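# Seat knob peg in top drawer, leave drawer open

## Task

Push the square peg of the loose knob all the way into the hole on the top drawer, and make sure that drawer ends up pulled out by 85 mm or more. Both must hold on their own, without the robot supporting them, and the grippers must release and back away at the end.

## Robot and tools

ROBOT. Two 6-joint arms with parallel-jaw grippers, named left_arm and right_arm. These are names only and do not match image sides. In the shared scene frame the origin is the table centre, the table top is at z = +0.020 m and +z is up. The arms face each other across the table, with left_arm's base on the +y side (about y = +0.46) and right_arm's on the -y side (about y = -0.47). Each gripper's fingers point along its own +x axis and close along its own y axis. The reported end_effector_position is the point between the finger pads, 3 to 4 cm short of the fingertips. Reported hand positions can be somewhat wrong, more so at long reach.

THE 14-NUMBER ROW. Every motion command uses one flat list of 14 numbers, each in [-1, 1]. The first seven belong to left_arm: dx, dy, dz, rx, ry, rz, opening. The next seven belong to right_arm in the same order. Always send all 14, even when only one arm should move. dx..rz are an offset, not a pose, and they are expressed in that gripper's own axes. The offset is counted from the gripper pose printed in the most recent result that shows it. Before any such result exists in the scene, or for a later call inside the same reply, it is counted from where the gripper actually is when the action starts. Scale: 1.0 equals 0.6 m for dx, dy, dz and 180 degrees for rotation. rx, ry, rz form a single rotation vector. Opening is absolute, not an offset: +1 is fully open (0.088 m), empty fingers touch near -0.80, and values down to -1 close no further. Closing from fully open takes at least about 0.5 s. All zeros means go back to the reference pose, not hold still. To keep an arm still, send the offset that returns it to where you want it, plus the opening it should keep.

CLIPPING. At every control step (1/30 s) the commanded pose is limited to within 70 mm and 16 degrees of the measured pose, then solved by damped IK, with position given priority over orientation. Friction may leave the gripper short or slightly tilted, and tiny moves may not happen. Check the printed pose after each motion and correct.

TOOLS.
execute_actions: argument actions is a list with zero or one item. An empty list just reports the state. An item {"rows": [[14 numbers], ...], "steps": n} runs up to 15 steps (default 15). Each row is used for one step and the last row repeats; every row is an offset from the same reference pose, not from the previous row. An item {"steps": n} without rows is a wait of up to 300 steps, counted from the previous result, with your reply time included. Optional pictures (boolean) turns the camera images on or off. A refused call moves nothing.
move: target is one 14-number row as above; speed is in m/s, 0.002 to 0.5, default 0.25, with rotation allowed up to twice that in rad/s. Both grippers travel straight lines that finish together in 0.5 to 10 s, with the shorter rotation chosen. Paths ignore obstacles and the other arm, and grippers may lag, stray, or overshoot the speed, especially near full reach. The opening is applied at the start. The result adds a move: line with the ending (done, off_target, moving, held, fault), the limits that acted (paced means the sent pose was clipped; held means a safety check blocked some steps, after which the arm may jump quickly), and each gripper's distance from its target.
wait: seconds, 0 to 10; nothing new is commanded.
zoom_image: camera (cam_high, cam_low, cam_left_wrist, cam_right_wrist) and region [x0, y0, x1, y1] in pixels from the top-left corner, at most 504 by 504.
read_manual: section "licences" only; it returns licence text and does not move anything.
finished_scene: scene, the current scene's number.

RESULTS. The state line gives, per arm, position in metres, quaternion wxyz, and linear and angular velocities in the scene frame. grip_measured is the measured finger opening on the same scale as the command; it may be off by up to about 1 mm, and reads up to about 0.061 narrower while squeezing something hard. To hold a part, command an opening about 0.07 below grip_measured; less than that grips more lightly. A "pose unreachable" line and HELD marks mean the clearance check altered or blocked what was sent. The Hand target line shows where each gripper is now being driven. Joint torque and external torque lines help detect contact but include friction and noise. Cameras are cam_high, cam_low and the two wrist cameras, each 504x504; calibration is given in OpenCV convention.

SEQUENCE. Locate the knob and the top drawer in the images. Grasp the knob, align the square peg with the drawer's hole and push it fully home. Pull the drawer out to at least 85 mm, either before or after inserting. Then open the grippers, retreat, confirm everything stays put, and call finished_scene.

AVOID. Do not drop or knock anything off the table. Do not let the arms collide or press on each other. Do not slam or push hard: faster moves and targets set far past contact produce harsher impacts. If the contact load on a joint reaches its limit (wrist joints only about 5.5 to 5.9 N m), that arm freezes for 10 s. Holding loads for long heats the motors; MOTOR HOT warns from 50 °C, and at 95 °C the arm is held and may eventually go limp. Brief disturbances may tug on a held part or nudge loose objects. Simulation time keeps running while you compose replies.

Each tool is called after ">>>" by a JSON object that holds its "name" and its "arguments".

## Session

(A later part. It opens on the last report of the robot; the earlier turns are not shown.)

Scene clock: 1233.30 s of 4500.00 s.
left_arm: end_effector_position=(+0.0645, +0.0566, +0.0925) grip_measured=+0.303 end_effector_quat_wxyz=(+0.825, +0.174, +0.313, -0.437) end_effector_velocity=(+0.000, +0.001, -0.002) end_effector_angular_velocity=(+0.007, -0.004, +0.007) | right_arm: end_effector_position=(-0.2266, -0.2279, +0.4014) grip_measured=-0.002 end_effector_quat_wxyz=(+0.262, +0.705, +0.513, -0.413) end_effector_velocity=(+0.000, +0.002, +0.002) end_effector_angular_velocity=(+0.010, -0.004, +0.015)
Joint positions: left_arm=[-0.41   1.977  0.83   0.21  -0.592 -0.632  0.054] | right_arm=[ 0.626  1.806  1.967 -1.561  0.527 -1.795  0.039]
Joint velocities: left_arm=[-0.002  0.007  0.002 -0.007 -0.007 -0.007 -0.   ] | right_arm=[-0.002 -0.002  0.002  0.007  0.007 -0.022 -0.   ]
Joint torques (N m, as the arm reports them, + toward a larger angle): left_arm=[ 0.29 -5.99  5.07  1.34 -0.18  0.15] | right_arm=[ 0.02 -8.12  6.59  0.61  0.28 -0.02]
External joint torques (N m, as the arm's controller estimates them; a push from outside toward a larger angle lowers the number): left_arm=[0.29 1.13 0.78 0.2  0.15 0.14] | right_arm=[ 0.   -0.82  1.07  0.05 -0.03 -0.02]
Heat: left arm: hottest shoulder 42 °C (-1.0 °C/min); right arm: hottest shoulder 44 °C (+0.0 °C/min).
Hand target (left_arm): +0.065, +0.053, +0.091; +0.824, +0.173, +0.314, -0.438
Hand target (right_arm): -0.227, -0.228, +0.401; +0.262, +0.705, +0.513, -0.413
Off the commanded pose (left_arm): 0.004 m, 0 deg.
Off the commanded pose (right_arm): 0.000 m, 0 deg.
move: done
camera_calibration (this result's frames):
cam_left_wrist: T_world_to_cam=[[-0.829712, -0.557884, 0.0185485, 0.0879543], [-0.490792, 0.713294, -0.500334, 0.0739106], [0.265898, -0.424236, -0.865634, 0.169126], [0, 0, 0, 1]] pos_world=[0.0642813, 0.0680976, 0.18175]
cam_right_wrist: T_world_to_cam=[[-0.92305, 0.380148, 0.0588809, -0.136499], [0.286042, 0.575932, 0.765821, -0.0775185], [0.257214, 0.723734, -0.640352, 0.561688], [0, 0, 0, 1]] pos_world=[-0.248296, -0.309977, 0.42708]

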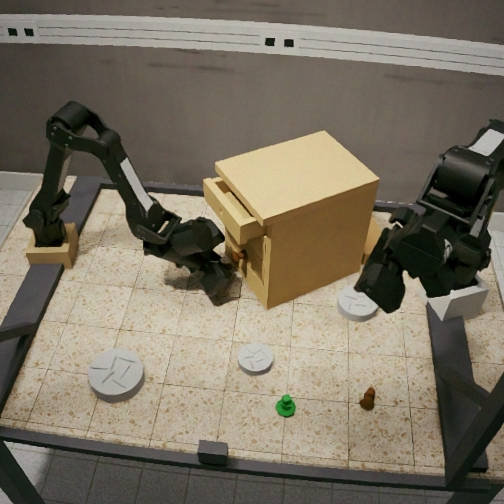

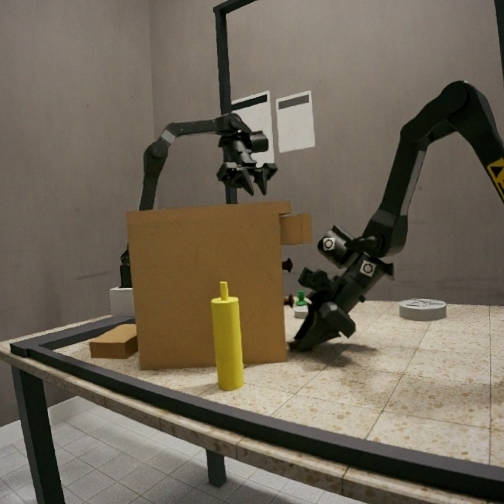

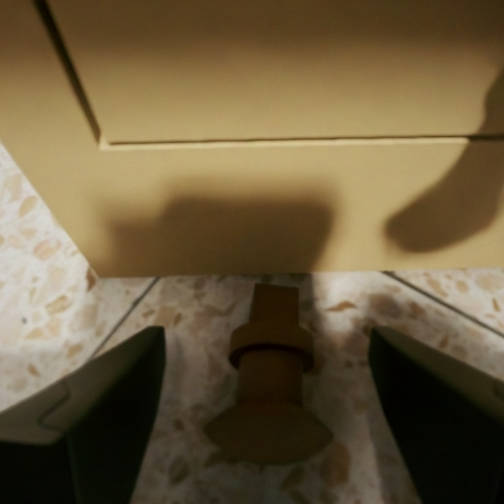

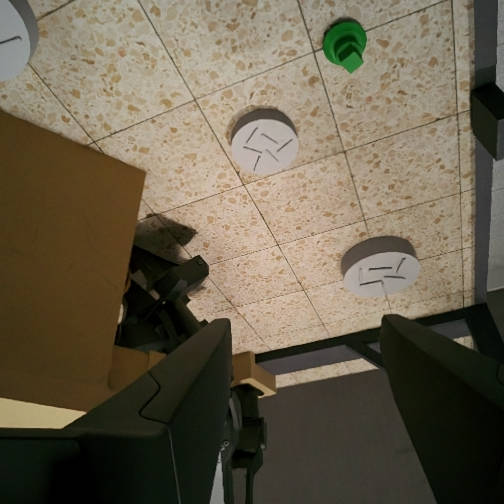

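>>> {"name": "move", "arguments": {"target": [0.010,0.0,-0.016,0,0,0,0.3, 0,0,0,0,0,0,0.0], "speed": 0.03}}

Scene clock: 1238.40 s of 4500.00 s.
left_arm: end_effector_position=(+0.0640, +0.0550, +0.0872) grip_measured=+0.303 end_effector_quat_wxyz=(+0.825, +0.168, +0.313, -0.439) end_effector_velocity=(-0.000, -0.000, +0.002) end_effector_angular_velocity=(-0.012, +0.001, +0.007) | right_arm: end_effector_position=(-0.2266, -0.2279, +0.4014) grip_measured=-0.002 end_effector_quat_wxyz=(+0.262, +0.705, +0.513, -0.413) end_effector_velocity=(+0.001, -0.002, -0.001) end_effector_angular_velocity=(-0.009, +0.001, -0.003)
Joint positions: left_arm=[-0.41   1.999  0.823  0.25  -0.591 -0.634  0.054] | right_arm=[ 0.626  1.806  1.967 -1.561  0.527 -1.795  0.039]
Joint velocities: left_arm=[-0.002 -0.002 -0.002  0.007 -0.007 -0.007 -0.   ] | right_arm=[ 0.002 -0.002 -0.002 -0.007 -0.007  0.007 -0.   ]
Joint torques (N m, as the arm reports them, + toward a larger angle): left_arm=[-0.22 -5.97  3.07  1.38 -0.46 -0.1 ] | right_arm=[ 0.02 -8.06  6.57  0.61  0.28 -0.03]
External joint torques (N m, as the arm's controller estimates them; a push from outside toward a larger angle lowers the number): left_arm=[-0.24  1.25 -1.16  0.22 -0.13 -0.11] | right_arm=[-0.06 -0.89  1.14  0.06 -0.01 -0.02]
Heat: left arm: hottest shoulder 42 °C (-1.0 °C/min); right arm: hottest shoulder 44 °C (+0.0 °C/min).
Hand target (left_arm): +0.063, +0.058, +0.081; +0.825, +0.174, +0.313, -0.437
Hand target (right_arm): -0.227, -0.228, +0.401; +0.262, +0.705, +0.513, -0.413
Off the commanded pose (left_arm): 0.007 m, 1 deg.
Off the commanded pose (right_arm): 0.000 m, 0 deg.
After step 90, 1.33 s passed at rest.
move: done
camera_calibration (this result's frames):
cam_left_wrist: T_world_to_cam=[[-0.829236, -0.558133, 0.0292494, 0.0857743], [-0.493502, 0.706639, -0.507066, 0.0731796], [0.262342, -0.434912, -0.861411, 0.164502], [0, 0, 0, 1]] pos_world=[0.0640856, 0.067706, 0.176302]
cam_right_wrist: T_world_to_cam=[[-0.92305, 0.380148, 0.0588809, -0.136499], [0.286042, 0.575932, 0.765821, -0.0775185], [0.257214, 0.723734, -0.640352, 0.561688], [0, 0, 0, 1]] pos_world=[-0.248296, -0.309977, 0.42708]

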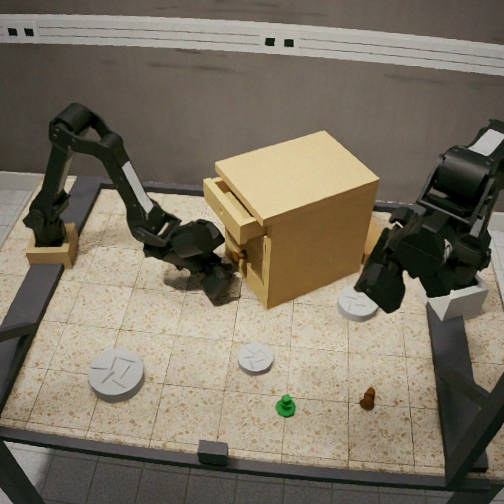

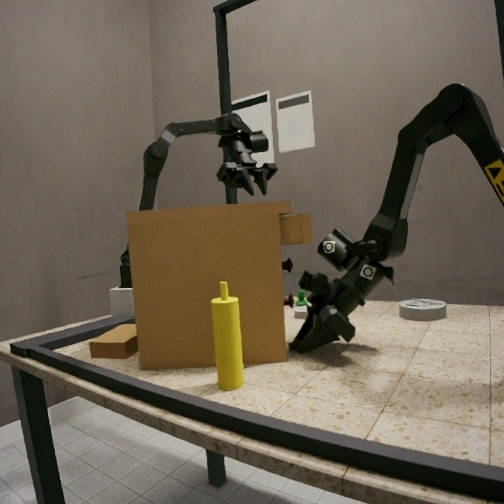

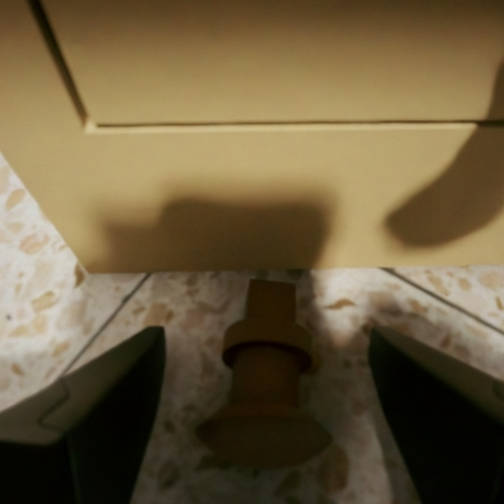

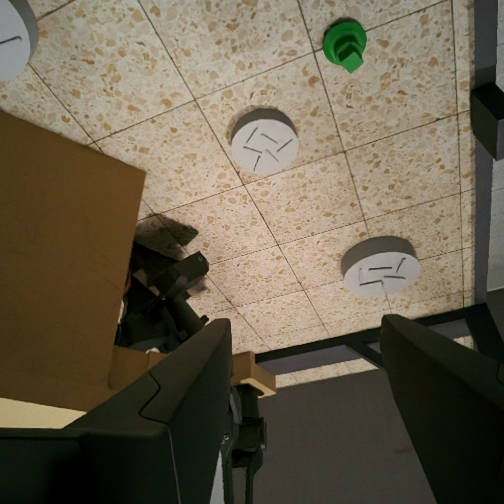

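>>> {"name": "move", "arguments": {"target": [0.003,0.0,0.0,0,0,0,-0.6, 0,0,0,0,0,0,0.0], "speed": 0.03}}

Scene clock: 1243.17 s of 4500.00 s.
left_arm: end_effector_position=(+0.0639, +0.0549, +0.0871) grip_measured=-0.341 end_effector_quat_wxyz=(+0.825, +0.168, +0.312, -0.439) end_effector_velocity=(+0.001, +0.006, -0.003) end_effector_angular_velocity=(+0.022, -0.008, +0.007) | right_arm: end_effector_position=(-0.2266, -0.2279, +0.4014) grip_measured=-0.002 end_effector_quat_wxyz=(+0.262, +0.705, +0.513, -0.413) end_effector_velocity=(+0.002, -0.001, -0.002) end_effector_angular_velocity=(-0.013, -0.011, +0.005)
Joint positions: left_arm=[-0.41   2.     0.823  0.251 -0.591 -0.634  0.022] | right_arm=[ 0.626  1.806  1.967 -1.561  0.527 -1.795  0.039]
Joint velocities: left_arm=[-0.002 -0.002 -0.007 -0.022 -0.007 -0.007  0.   ] | right_arm=[-0.002 -0.002 -0.007 -0.007 -0.007 -0.007 -0.   ]
Joint torques (N m, as the arm reports them, + toward a larger angle): left_arm=[ 0.26 -6.95  4.12  1.3  -0.28  0.13] | right_arm=[ 0.02 -8.09  6.56  0.61  0.27 -0.03]
External joint torques (N m, as the arm's controller estimates them; a push from outside toward a larger angle lowers the number): left_arm=[ 0.3   0.24 -0.1   0.14  0.04  0.13] | right_arm=[ 0.02 -0.93  1.16  0.08 -0.02 -0.03]
Heat: left arm: hottest shoulder 41 °C (-3.0 °C/min); right arm: hottest shoulder 44 °C (+0.0 °C/min).
Hand target (left_arm): +0.065, +0.054, +0.086; +0.825, +0.168, +0.313, -0.439
Hand target (right_arm): -0.227, -0.228, +0.401; +0.262, +0.705, +0.513, -0.413
Off the commanded pose (left_arm): 0.002 m, 0 deg.
Off the commanded pose (right_arm): 0.000 m, 0 deg.
After step 90, 1.07 s passed at rest.
move: done
camera_calibration (this result's frames):
cam_left_wrist: T_world_to_cam=[[-0.829379, -0.557906, 0.0295312, 0.0856413], [-0.493298, 0.70647, -0.507501, 0.0732405], [0.262275, -0.435478, -0.861145, 0.164368], [0, 0, 0, 1]] pos_world=[0.0640488, 0.0676163, 0.176185]
cam_right_wrist: T_world_to_cam=[[-0.92305, 0.380148, 0.0588809, -0.136499], [0.286042, 0.575932, 0.765821, -0.0775185], [0.257214, 0.723734, -0.640352, 0.561688], [0, 0, 0, 1]] pos_world=[-0.248296, -0.309977, 0.42708]

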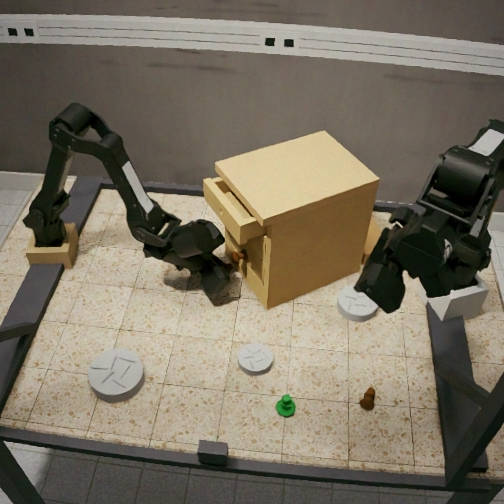

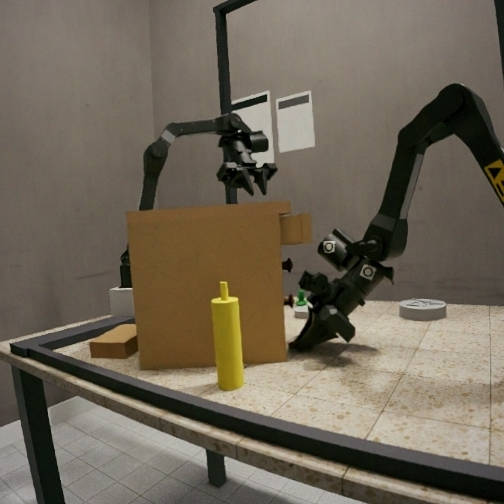

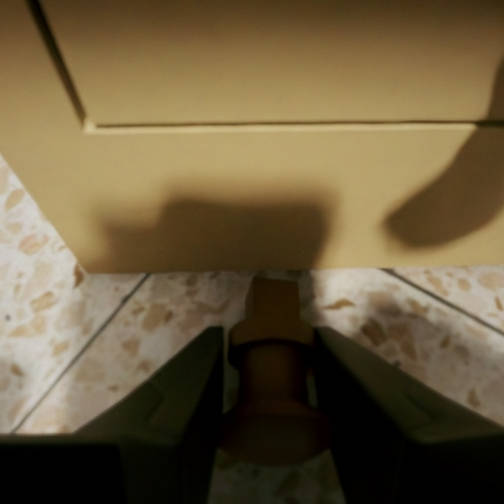

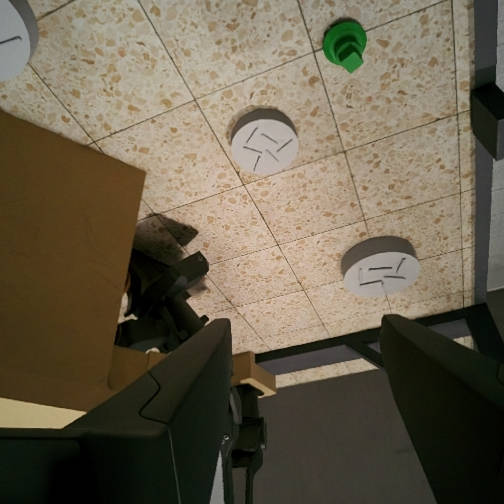

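>>> {"name": "move", "arguments": {"target": [-0.167,0.0,-0.11,0,0,0,-0.6, 0,0,0,0,0,0,0.0], "speed": 0.1}}

Scene clock: 1249.60 s of 4500.00 s.
left_arm: end_effector_position=(-0.0022, +0.1523, +0.1009) grip_measured=-0.341 end_effector_quat_wxyz=(+0.824, +0.172, +0.315, -0.439) end_effector_velocity=(-0.001, +0.004, +0.001) end_effector_angular_velocity=(+0.007, -0.011, -0.005) | right_arm: end_effector_position=(-0.2266, -0.2279, +0.4014) grip_measured=-0.002 end_effector_quat_wxyz=(+0.262, +0.705, +0.513, -0.413) end_effector_velocity=(+0.002, -0.001, -0.001) end_effector_angular_velocity=(-0.011, -0.006, +0.005)
Joint positions: left_arm=[-0.756  1.782  0.64  -0.036 -0.761 -1.02   0.022] | right_arm=[ 0.626  1.806  1.967 -1.561  0.527 -1.795  0.039]
Joint velocities: left_arm=[-0.012 -0.007 -0.002 -0.022 -0.007 -0.007 -0.   ] | right_arm=[-0.002 -0.002 -0.002 -0.007 -0.007 -0.007 -0.   ]
Joint torques (N m, as the arm reports them, + toward a larger angle): left_arm=[-0.44 -7.4   3.02  0.64 -0.67 -0.07] | right_arm=[ 0.04 -8.09  6.6   0.61  0.27 -0.01]
External joint torques (N m, as the arm's controller estimates them; a push from outside toward a larger angle lowers the number): left_arm=[-0.45 -1.9  -0.98 -0.17 -0.21 -0.08] | right_arm=[ 0.03 -0.85  1.13  0.07 -0.02 -0.01]
Heat: left arm: hottest shoulder 42 °C (-2.0 °C/min); right arm: hottest shoulder 44 °C (+0.0 °C/min).
Hand target (left_arm): -0.002, +0.154, +0.105; +0.825, +0.167, +0.313, -0.440
Hand target (right_arm): -0.227, -0.228, +0.401; +0.262, +0.705, +0.513, -0.413
Off the commanded pose (left_arm): 0.003 m, 1 deg.
Off the commanded pose (right_arm): 0.000 m, 0 deg.
After step 90, 1.73 s passed at rest.
move: done
camera_calibration (this result's frames):
cam_left_wrist: T_world_to_cam=[[-0.830352, -0.556681, 0.02494, 0.0850297], [-0.492465, 0.712151, -0.500318, -0.0227663], [0.260757, -0.427722, -0.865482, 0.235327], [0, 0, 0, 1]] pos_world=[-0.00197005, 0.164202, 0.19016]
cam_right_wrist: T_world_to_cam=[[-0.92305, 0.380148, 0.0588809, -0.136499], [0.286042, 0.575932, 0.765821, -0.0775185], [0.257214, 0.723734, -0.640352, 0.561688], [0, 0, 0, 1]] pos_world=[-0.248296, -0.309977, 0.42708]

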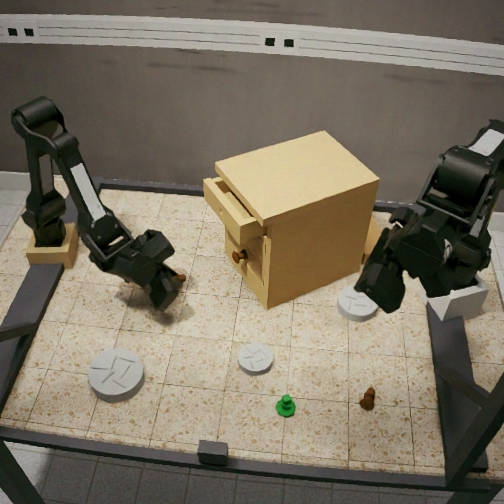

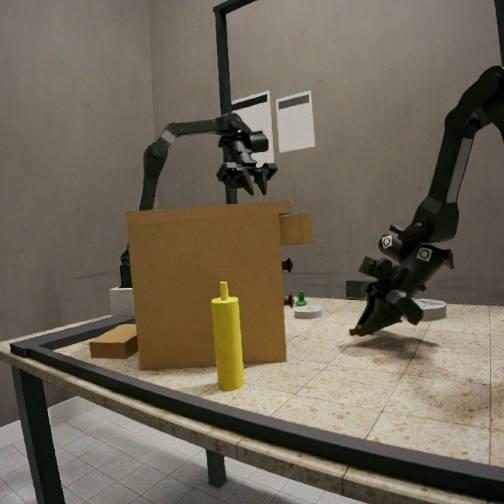

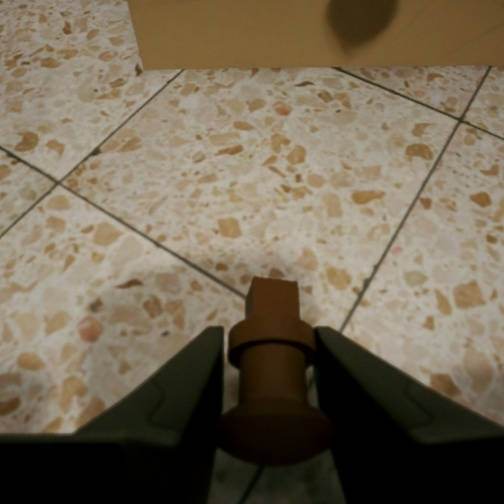

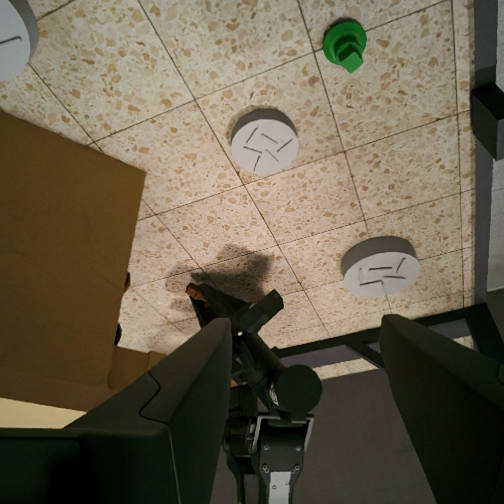

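>>> {"name": "move", "arguments": {"target": [-0.171,-0.0695,0.273,0,-0.061,0,-0.6, 0,0,0,0,0,0,0.0], "speed": 0.15}}

>>> {"name": "zoom_image", "arguments": {"camera": "cam_low", "region": [270,180,420,280]}}

Scene clock: 1259.47 s of 4500.00 s.
left_arm: end_effector_position=(-0.0181, +0.1020, +0.2827) grip_measured=-0.341 end_effector_quat_wxyz=(+0.849, +0.138, +0.236, -0.451) end_effector_velocity=(+0.001, +0.000, +0.005) end_effector_angular_velocity=(-0.023, +0.001, +0.020) | right_arm: end_effector_position=(-0.2266, -0.2279, +0.4014) grip_measured=-0.002 end_effector_quat_wxyz=(+0.262, +0.705, +0.513, -0.413) end_effector_velocity=(+0.000, -0.002, +0.001) end_effector_angular_velocity=(-0.008, -0.002, +0.010)
Joint positions: left_arm=[-0.758  1.574  1.144 -0.606 -0.912 -0.903  0.022] | right_arm=[ 0.626  1.806  1.967 -1.561  0.527 -1.795  0.039]
Joint velocities: left_arm=[-0.002 -0.002  0.007 -0.007 -0.022 -0.022 -0.   ] | right_arm=[ 0.002 -0.002  0.002 -0.007 -0.007 -0.007  0.   ]
Joint torques (N m, as the arm reports them, + toward a larger angle): left_arm=[ 0.03 -7.01  7.02  0.72 -0.71  0.09] | right_arm=[ 0.04 -8.07  6.57  0.62  0.28 -0.02]
External joint torques (N m, as the arm's controller estimates them; a push from outside toward a larger angle lowers the number): left_arm=[ 0.02 -1.07  1.11 -0.21 -0.23  0.08] | right_arm=[ 0.02 -0.8   1.07  0.07 -0.02 -0.02]
Heat: left arm: hottest shoulder 42 °C (-2.0 °C/min); right arm: hottest shoulder 44 °C (+0.0 °C/min).
Hand target (left_arm): -0.018, +0.101, +0.291; +0.851, +0.129, +0.235, -0.453
Hand target (right_arm): -0.227, -0.228, +0.401; +0.262, +0.705, +0.513, -0.413
Off the commanded pose (left_arm): 0.009 m, 1 deg.
Off the commanded pose (right_arm): 0.000 m, 0 deg.
After step 90, 5.00 s passed at rest.
move: off_target (left_arm)
camera_calibration (this result's frames):
cam_left_wrist: T_world_to_cam=[[-0.834376, -0.551112, 0.00966792, 0.0429653], [-0.425796, 0.633313, -0.646229, 0.146681], [0.350022, -0.543315, -0.763082, 0.359755], [0, 0, 0, 1]] pos_world=[-0.0276168, 0.126244, 0.368897]
cam_right_wrist: T_world_to_cam=[[-0.92305, 0.380148, 0.0588809, -0.136499], [0.286042, 0.575932, 0.765821, -0.0775185], [0.257214, 0.723734, -0.640352, 0.561688], [0, 0, 0, 1]] pos_world=[-0.248296, -0.309977, 0.42708]

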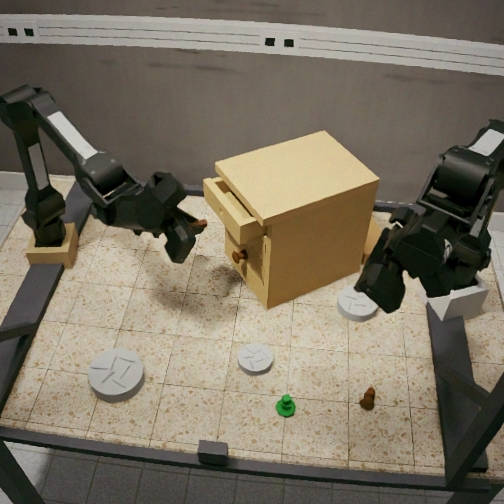

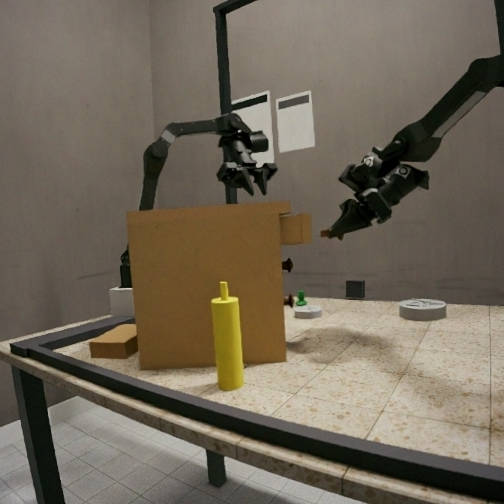

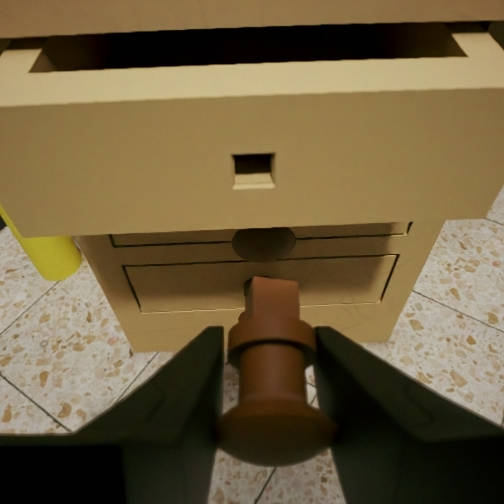

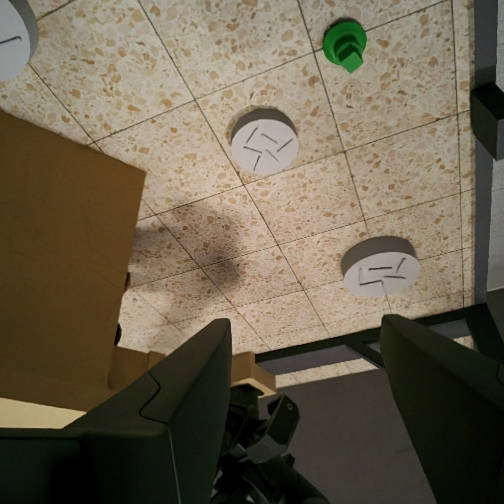

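Region (270, 180, 420, 280) of cam_low's 504x504 image, scaled by 3.360, with more detail than that image has.

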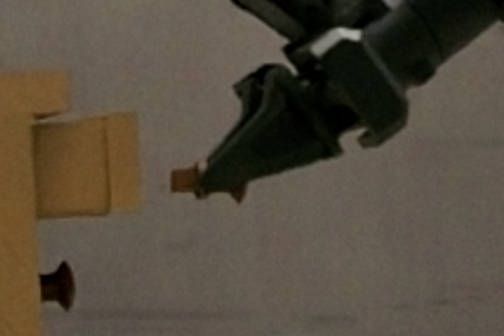

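>>> {"name": "zoom_image", "arguments": {"camera": "cam_left_wrist", "region": [200,130,350,350]}}

Region (200, 130, 350, 350) of cam_left_wrist's 504x504 image, scaled by 2.291, with more detail than that image has; it fills the left 344 columns of this view, and the rest is white.

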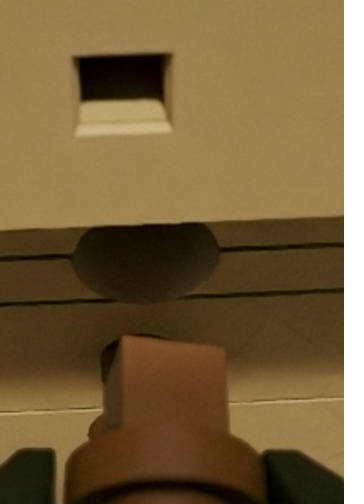

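>>> {"name": "move", "arguments": {"target": [-0.013,0.010,0.024,-0.0375,0,-0.023,-0.6, 0,0,0,0,0,0,0.0], "speed": 0.05}}

>>> {"name": "zoom_image", "arguments": {"camera": "cam_low", "region": [270,180,420,280]}}

Scene clock: 1272.17 s of 4500.00 s.
left_arm: end_effector_position=(-0.0151, +0.1027, +0.2968) grip_measured=-0.341 end_effector_quat_wxyz=(+0.840, +0.087, +0.264, -0.466) end_effector_velocity=(+0.002, +0.003, -0.002) end_effector_angular_velocity=(-0.002, +0.005, +0.013) | right_arm: end_effector_position=(-0.2266, -0.2279, +0.4014) grip_measured=-0.002 end_effector_quat_wxyz=(+0.262, +0.705, +0.513, -0.413) end_effector_velocity=(+0.000, +0.002, +0.001) end_effector_angular_velocity=(-0.001, +0.010, +0.000)
Joint positions: left_arm=[-0.737  1.503  1.115 -0.547 -0.859 -0.916  0.022] | right_arm=[ 0.626  1.806  1.967 -1.561  0.527 -1.795  0.039]
Joint velocities: left_arm=[-0.002 -0.007 -0.012 -0.007 -0.007 -0.022 -0.   ] | right_arm=[-0.007 -0.002  0.002  0.007 -0.007 -0.007 -0.   ]
Joint torques (N m, as the arm reports them, + toward a larger angle): left_arm=[ 0.17 -7.52  4.67  1.28 -0.32 -0.07] | right_arm=[ 0.03 -8.09  6.58  0.61  0.28 -0.02]
External joint torques (N m, as the arm's controller estimates them; a push from outside toward a larger angle lowers the number): left_arm=[ 0.19 -1.89 -1.41  0.22  0.11 -0.09] | right_arm=[ 0.07 -0.82  1.09  0.07 -0.02 -0.02]
Heat: left arm: hottest shoulder 42 °C (-1.0 °C/min); right arm: hottest shoulder 44 °C (+0.0 °C/min).
Hand target (left_arm): -0.013, +0.104, +0.299; +0.839, +0.080, +0.267, -0.466
Hand target (right_arm): -0.227, -0.228, +0.401; +0.262, +0.705, +0.513, -0.413
Off the commanded pose (left_arm): 0.004 m, 1 deg.
Off the commanded pose (right_arm): 0.000 m, 0 deg.
After step 90, 8.03 s passed at rest.
move: done
camera_calibration (this result's frames):
cam_left_wrist: T_world_to_cam=[[-0.827909, -0.545118, 0.131961, 0.0088716], [-0.491102, 0.59094, -0.640007, 0.15816], [0.270898, -0.594673, -0.756953, 0.372017], [0, 0, 0, 1]] pos_world=[-0.0157613, 0.132602, 0.381652]
cam_right_wrist: T_world_to_cam=[[-0.92305, 0.380148, 0.0588809, -0.136499], [0.286042, 0.575932, 0.765821, -0.0775185], [0.257214, 0.723734, -0.640352, 0.561688], [0, 0, 0, 1]] pos_world=[-0.248296, -0.309977, 0.42708]

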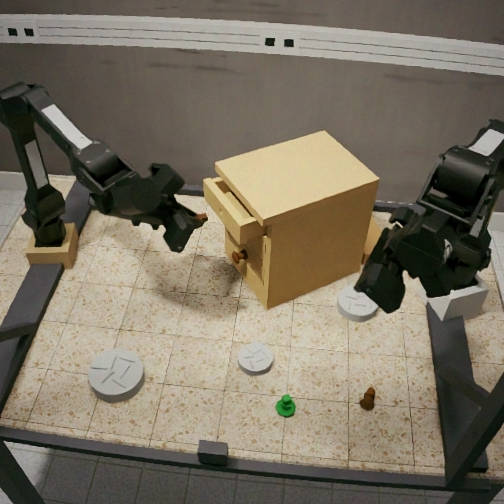

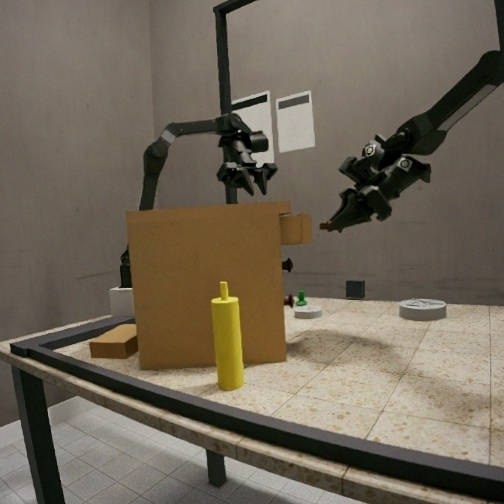

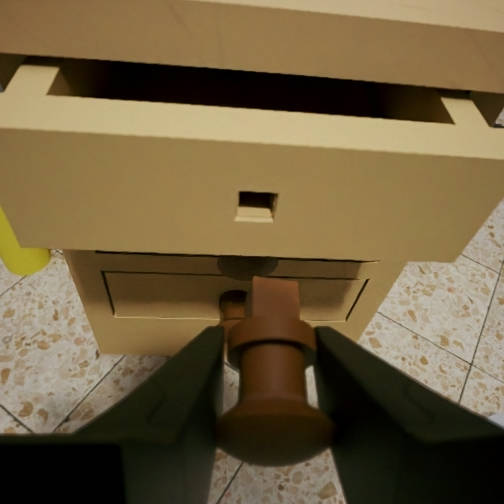

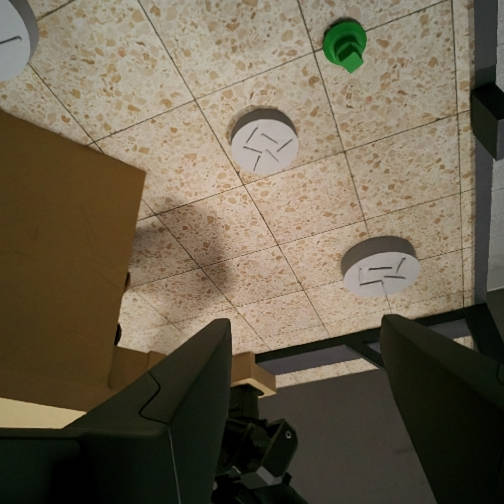

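Region (270, 180, 420, 280) of cam_low's 504x504 image, scaled by 3.360, with more detail than that image has.

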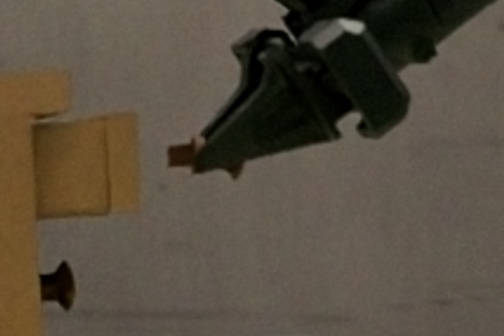

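>>> {"name": "zoom_image", "arguments": {"camera": "cam_left_wrist", "region": [200,160,350,350]}}

Region (200, 160, 350, 350) of cam_left_wrist's 504x504 image, scaled by 2.653, with more detail than that image has; it fills the left 398 columns of this view, and the rest is white.

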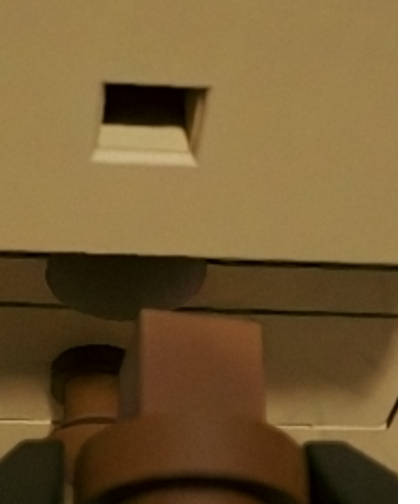

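>>> {"name": "move", "arguments": {"target": [0,0.0,0.0,-0.032,0,-0.02,-0.6, 0,0,0,0,0,0,0.0], "speed": 0.05}}

>>> {"name": "zoom_image", "arguments": {"camera": "cam_left_wrist", "region": [200,160,350,350]}}

Scene clock: 1282.63 s of 4500.00 s.
left_arm: end_effector_position=(-0.0173, +0.1010, +0.2943) grip_measured=-0.341 end_effector_quat_wxyz=(+0.829, +0.043, +0.288, -0.477) end_effector_velocity=(+0.001, +0.002, +0.001) end_effector_angular_velocity=(-0.012, +0.005, +0.006) | right_arm: end_effector_position=(-0.2266, -0.2279, +0.4014) grip_measured=-0.002 end_effector_quat_wxyz=(+0.262, +0.705, +0.513, -0.413) end_effector_velocity=(+0.004, -0.002, -0.003) end_effector_angular_velocity=(-0.021, -0.023, +0.005)
Joint positions: left_arm=[-0.728  1.473  1.062 -0.45  -0.819 -0.944  0.022] | right_arm=[ 0.626  1.806  1.967 -1.561  0.527 -1.795  0.039]
Joint velocities: left_arm=[-0.002 -0.012 -0.012  0.007 -0.007 -0.007 -0.   ] | right_arm=[-0.002  0.002 -0.002 -0.022 -0.007 -0.007 -0.001]
Joint torques (N m, as the arm reports them, + toward a larger angle): left_arm=[ 0.32 -7.6   4.92  1.37 -0.29 -0.03] | right_arm=[ 0.04 -8.1   6.59  0.6   0.28 -0.02]
External joint torques (N m, as the arm's controller estimates them; a push from outside toward a larger angle lowers the number): left_arm=[ 0.32 -2.09 -1.25  0.23  0.1  -0.05] | right_arm=[ 0.04 -0.98  1.2   0.07 -0.02 -0.02]
Heat: left arm: hottest shoulder 42 °C (+0.0 °C/min); right arm: hottest shoulder 44 °C (+0.0 °C/min).
Hand target (left_arm): -0.015, +0.103, +0.297; +0.828, +0.036, +0.290, -0.478
Hand target (right_arm): -0.227, -0.228, +0.401; +0.262, +0.705, +0.513, -0.413
Off the commanded pose (left_arm): 0.004 m, 1 deg.
Off the commanded pose (right_arm): 0.000 m, 0 deg.
After step 90, 6.03 s passed at rest.
move: done
camera_calibration (this result's frames):
cam_left_wrist: T_world_to_cam=[[-0.813063, -0.533408, 0.233246, -0.024333], [-0.545055, 0.556685, -0.62691, 0.155173], [0.204554, -0.636849, -0.743358, 0.368874], [0, 0, 0, 1]] pos_world=[-0.0106611, 0.135555, 0.37716]
cam_right_wrist: T_world_to_cam=[[-0.92305, 0.380148, 0.0588809, -0.136499], [0.286042, 0.575932, 0.765821, -0.0775185], [0.257214, 0.723734, -0.640352, 0.561688], [0, 0, 0, 1]] pos_world=[-0.248296, -0.309977, 0.42708]

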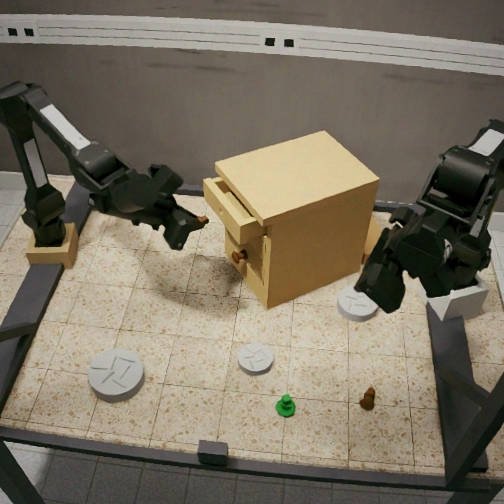

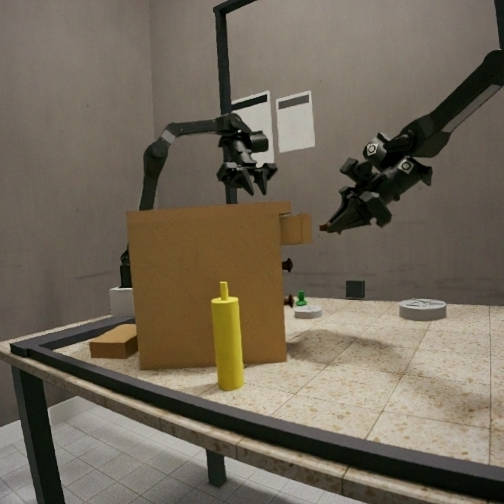

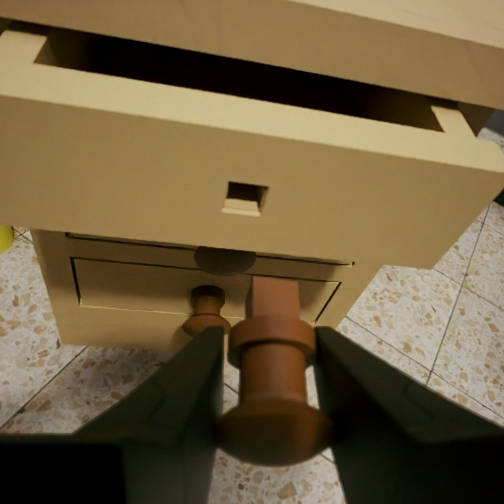

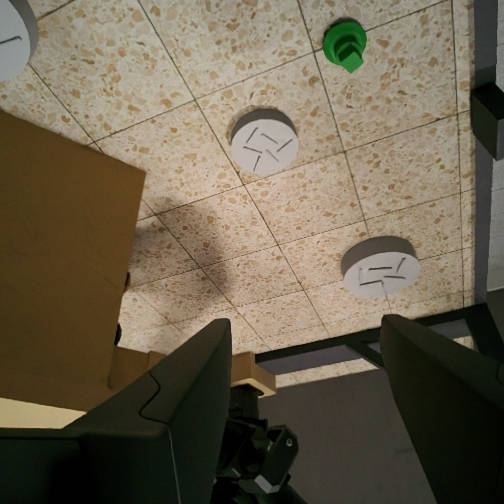

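Region (200, 160, 350, 350) of cam_left_wrist's 504x504 image, scaled by 2.653, with more detail than that image has; it fills the left 398 columns of this view, and the rest is white.

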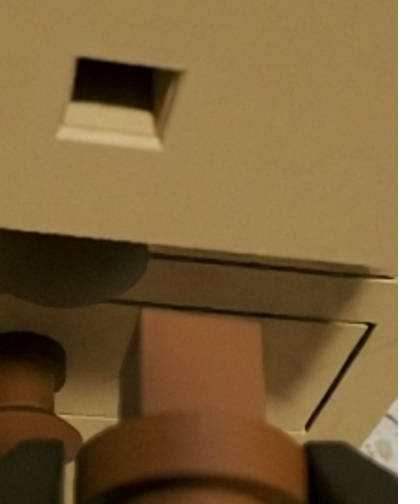

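>>> {"name": "move", "arguments": {"target": [0.038,0.009,0.018,0,0,0,-0.6, 0,0,0,0,0,0,0.0], "speed": 0.04}}

>>> {"name": "zoom_image", "arguments": {"camera": "cam_low", "region": [270,180,420,280]}}

>>> {"name": "zoom_image", "arguments": {"camera": "cam_left_wrist", "region": [200,160,350,350]}}

Scene clock: 1300.47 s of 4500.00 s.
left_arm: end_effector_position=(-0.0008, +0.0834, +0.2967) grip_measured=-0.341 end_effector_quat_wxyz=(+0.829, +0.036, +0.286, -0.479) end_effector_velocity=(+0.002, -0.000, +0.001) end_effector_angular_velocity=(-0.006, -0.007, +0.004) | right_arm: end_effector_position=(-0.2266, -0.2279, +0.4014) grip_measured=-0.002 end_effector_quat_wxyz=(+0.262, +0.705, +0.513, -0.413) end_effector_velocity=(-0.001, +0.001, -0.002) end_effector_angular_velocity=(-0.006, +0.002, +0.005)
Joint positions: left_arm=[-0.649  1.483  1.061 -0.364 -0.767 -0.86   0.022] | right_arm=[ 0.626  1.806  1.967 -1.561  0.527 -1.795  0.039]
Joint velocities: left_arm=[ 0.002 -0.002 -0.002  0.007 -0.007  0.007 -0.   ] | right_arm=[-0.002  0.002 -0.002  0.007 -0.007 -0.007 -0.   ]
Joint torques (N m, as the arm reports them, + toward a larger angle): left_arm=[ 0.29 -4.78  4.86  1.47 -0.21  0.1 ] | right_arm=[-0.01 -8.11  6.57  0.6   0.28 -0.02]
External joint torques (N m, as the arm's controller estimates them; a push from outside toward a larger angle lowers the number): left_arm=[ 0.3   0.88 -1.39  0.24  0.14  0.08] | right_arm=[-0.01 -0.93  1.15  0.07 -0.02 -0.02]
Heat: left arm: hottest shoulder 43 °C (+2.0 °C/min); right arm: hottest shoulder 44 °C (+0.0 °C/min).
Hand target (left_arm): +0.000, +0.083, +0.290; +0.829, +0.044, +0.288, -0.477
Hand target (right_arm): -0.227, -0.228, +0.401; +0.262, +0.705, +0.513, -0.413
Off the commanded pose (left_arm): 0.006 m, 1 deg.
Off the commanded pose (right_arm): 0.000 m, 0 deg.
After step 90, 13.87 s passed at rest.
move: done
camera_calibration (this result's frames):
cam_left_wrist: T_world_to_cam=[[-0.811446, -0.530493, 0.24522, -0.0245568], [-0.548802, 0.547406, -0.631793, 0.177666], [0.200927, -0.647243, -0.735326, 0.354579], [0, 0, 0, 1]] pos_world=[0.00633239, 0.119216, 0.379001]
cam_right_wrist: T_world_to_cam=[[-0.92305, 0.380148, 0.0588809, -0.136499], [0.286042, 0.575932, 0.765821, -0.0775185], [0.257214, 0.723734, -0.640352, 0.561688], [0, 0, 0, 1]] pos_world=[-0.248296, -0.309977, 0.42708]

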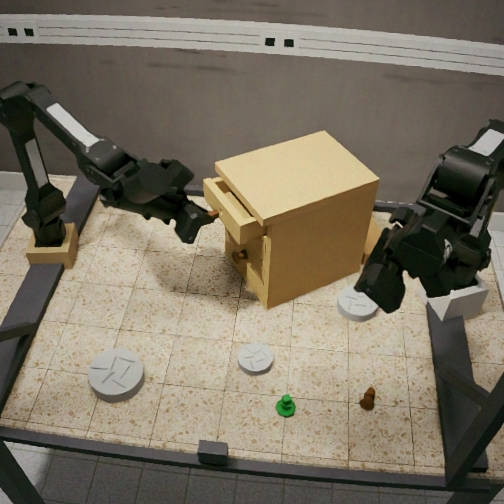

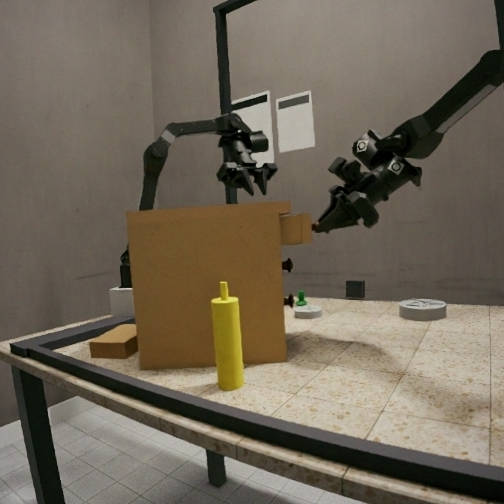

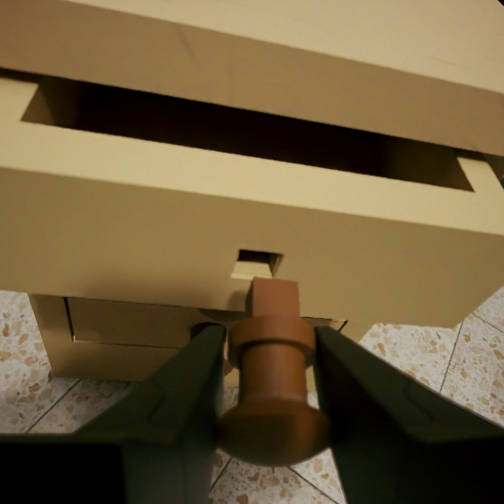

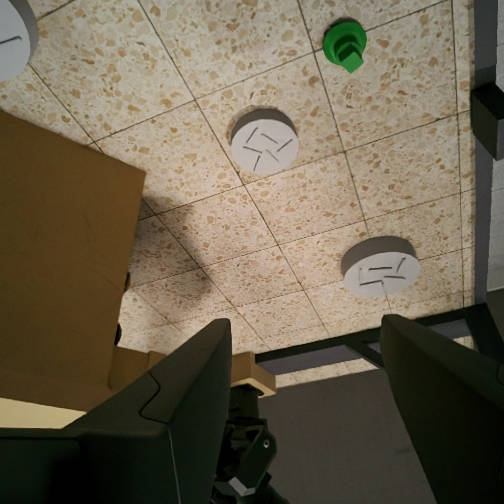

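Region (270, 180, 420, 280) of cam_low's 504x504 image, scaled by 3.360, with more detail than that image has.

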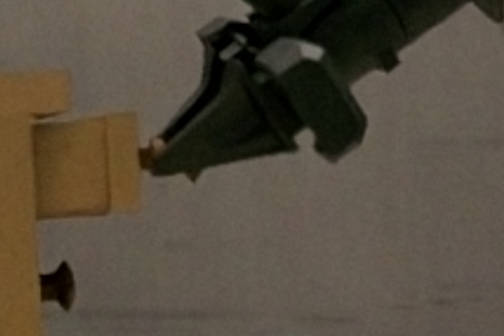

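Region (200, 160, 350, 350) of cam_left_wrist's 504x504 image, scaled by 2.653, with more detail than that image has; it fills the left 398 columns of this view, and the rest is white.

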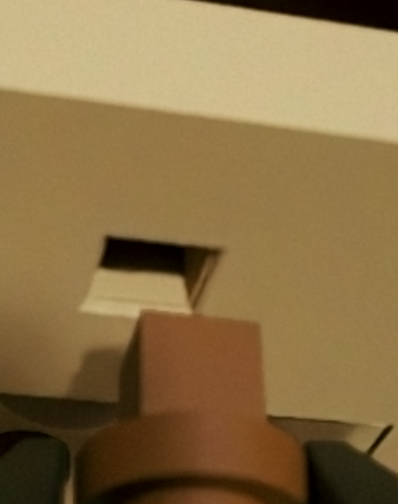

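>>> {"name": "move", "arguments": {"target": [0.014,0.006,0.009,0,0,0,-0.6, 0,0,0,0,0,0,0.0], "speed": 0.015}}

>>> {"name": "zoom_image", "arguments": {"camera": "cam_left_wrist", "region": [200,160,350,350]}}

Scene clock: 1307.20 s of 4500.00 s.
left_arm: end_effector_position=(+0.0064, +0.0781, +0.2983) grip_measured=-0.341 end_effector_quat_wxyz=(+0.829, +0.034, +0.286, -0.480) end_effector_velocity=(+0.003, +0.002, +0.002) end_effector_angular_velocity=(-0.007, -0.009, +0.017) | right_arm: end_effector_position=(-0.2266, -0.2279, +0.4014) grip_measured=-0.002 end_effector_quat_wxyz=(+0.262, +0.705, +0.513, -0.413) end_effector_velocity=(+0.002, -0.001, -0.001) end_effector_angular_velocity=(-0.009, +0.001, -0.007)
Joint positions: left_arm=[-0.619  1.483  1.061 -0.339 -0.747 -0.83   0.022] | right_arm=[ 0.626  1.806  1.967 -1.561  0.527 -1.795  0.039]
Joint velocities: left_arm=[-0.002 -0.007 -0.002 -0.007 -0.022 -0.007 -0.   ] | right_arm=[-0.002 -0.002 -0.002 -0.007 -0.007  0.007 -0.   ]
Joint torques (N m, as the arm reports them, + toward a larger angle): left_arm=[ 0.59 -5.58  5.42  1.56 -0.22  0.16] | right_arm=[ 0.01 -8.11  6.59  0.6   0.27 -0.02]
External joint torques (N m, as the arm's controller estimates them; a push from outside toward a larger angle lowers the number): left_arm=[ 0.58  0.13 -0.89  0.29  0.12  0.15] | right_arm=[ 0.   -0.94  1.16  0.06 -0.03 -0.02]
Heat: left arm: hottest shoulder 42 °C (+1.0 °C/min); right arm: hottest shoulder 44 °C (+0.0 °C/min).
Hand target (left_arm): +0.008, +0.077, +0.296; +0.829, +0.036, +0.286, -0.479
Hand target (right_arm): -0.227, -0.228, +0.401; +0.262, +0.705, +0.513, -0.413
Off the commanded pose (left_arm): 0.003 m, 0 deg.
Off the commanded pose (right_arm): 0.000 m, 0 deg.
After step 90, 2.83 s passed at rest.
move: done
camera_calibration (this result's frames):
cam_left_wrist: T_world_to_cam=[[-0.811373, -0.529499, 0.247598, -0.0227324], [-0.548998, 0.54488, -0.633803, 0.186325], [0.200687, -0.650182, -0.732795, 0.350272], [0, 0, 0, 1]] pos_world=[0.0135527, 0.114179, 0.3804]
cam_right_wrist: T_world_to_cam=[[-0.92305, 0.380148, 0.0588809, -0.136499], [0.286042, 0.575932, 0.765821, -0.0775185], [0.257214, 0.723734, -0.640352, 0.561688], [0, 0, 0, 1]] pos_world=[-0.248296, -0.309977, 0.42708]

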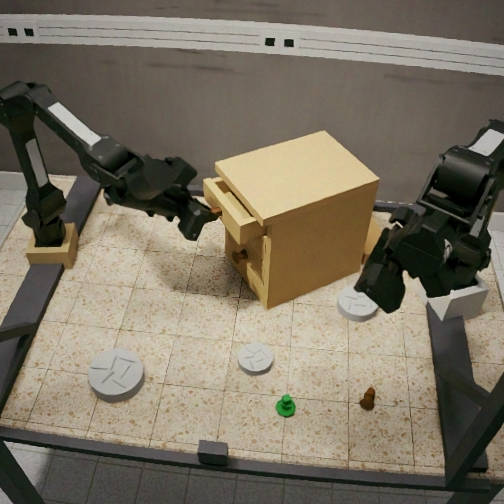

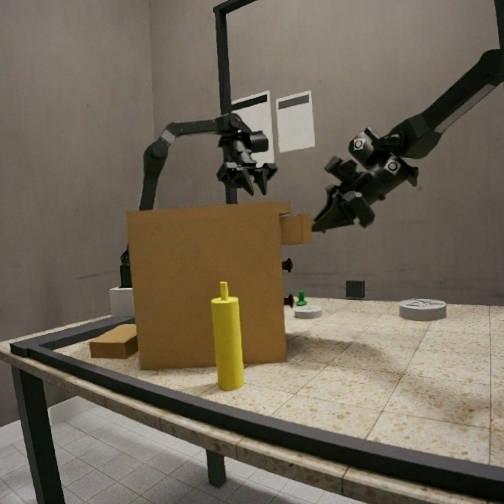

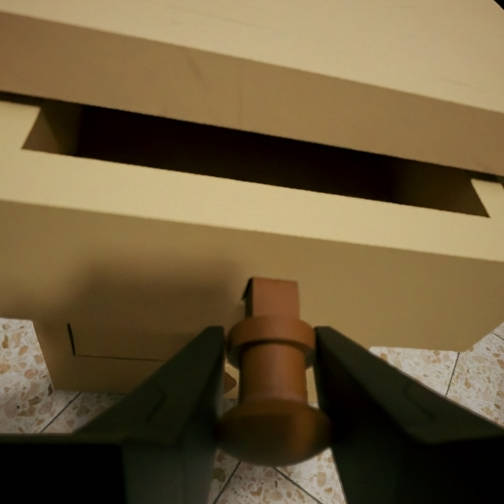

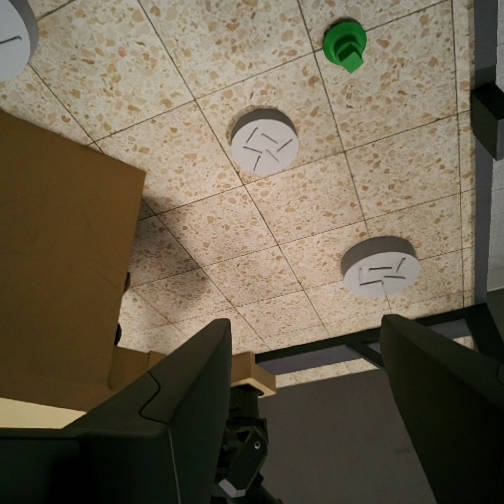

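Region (200, 160, 350, 350) of cam_left_wrist's 504x504 image, scaled by 2.653, with more detail than that image has; it fills the left 398 columns of this view, and the rest is white.

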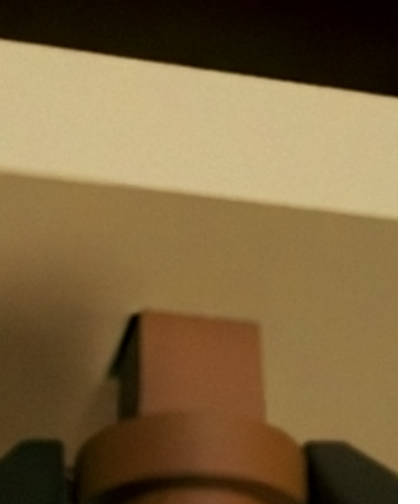

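>>> {"name": "zoom_image", "arguments": {"camera": "cam_low", "region": [290,200,350,250]}}

>>> {"name": "zoom_image", "arguments": {"camera": "cam_high", "region": [190,170,260,250]}}

Region (290, 200, 350, 250) of cam_low's 504x504 image, scaled by 8.400, with more detail than that image has.

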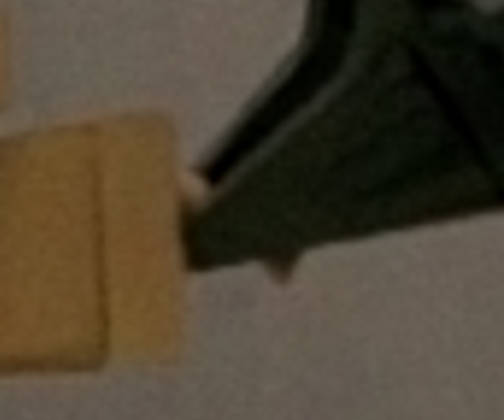

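Region (190, 170, 260, 250) of cam_high's 504x504 image, scaled by 6.300, with more detail than that image has; it fills the left 441 columns of this view, and the rest is white.

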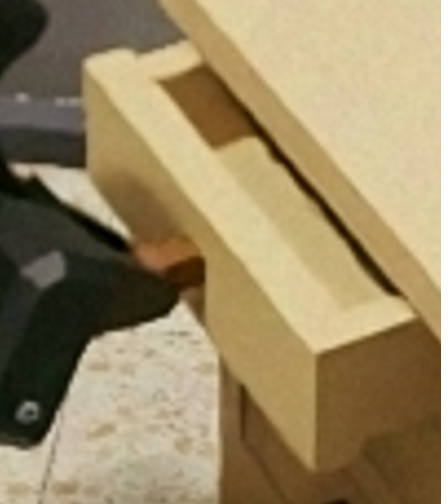

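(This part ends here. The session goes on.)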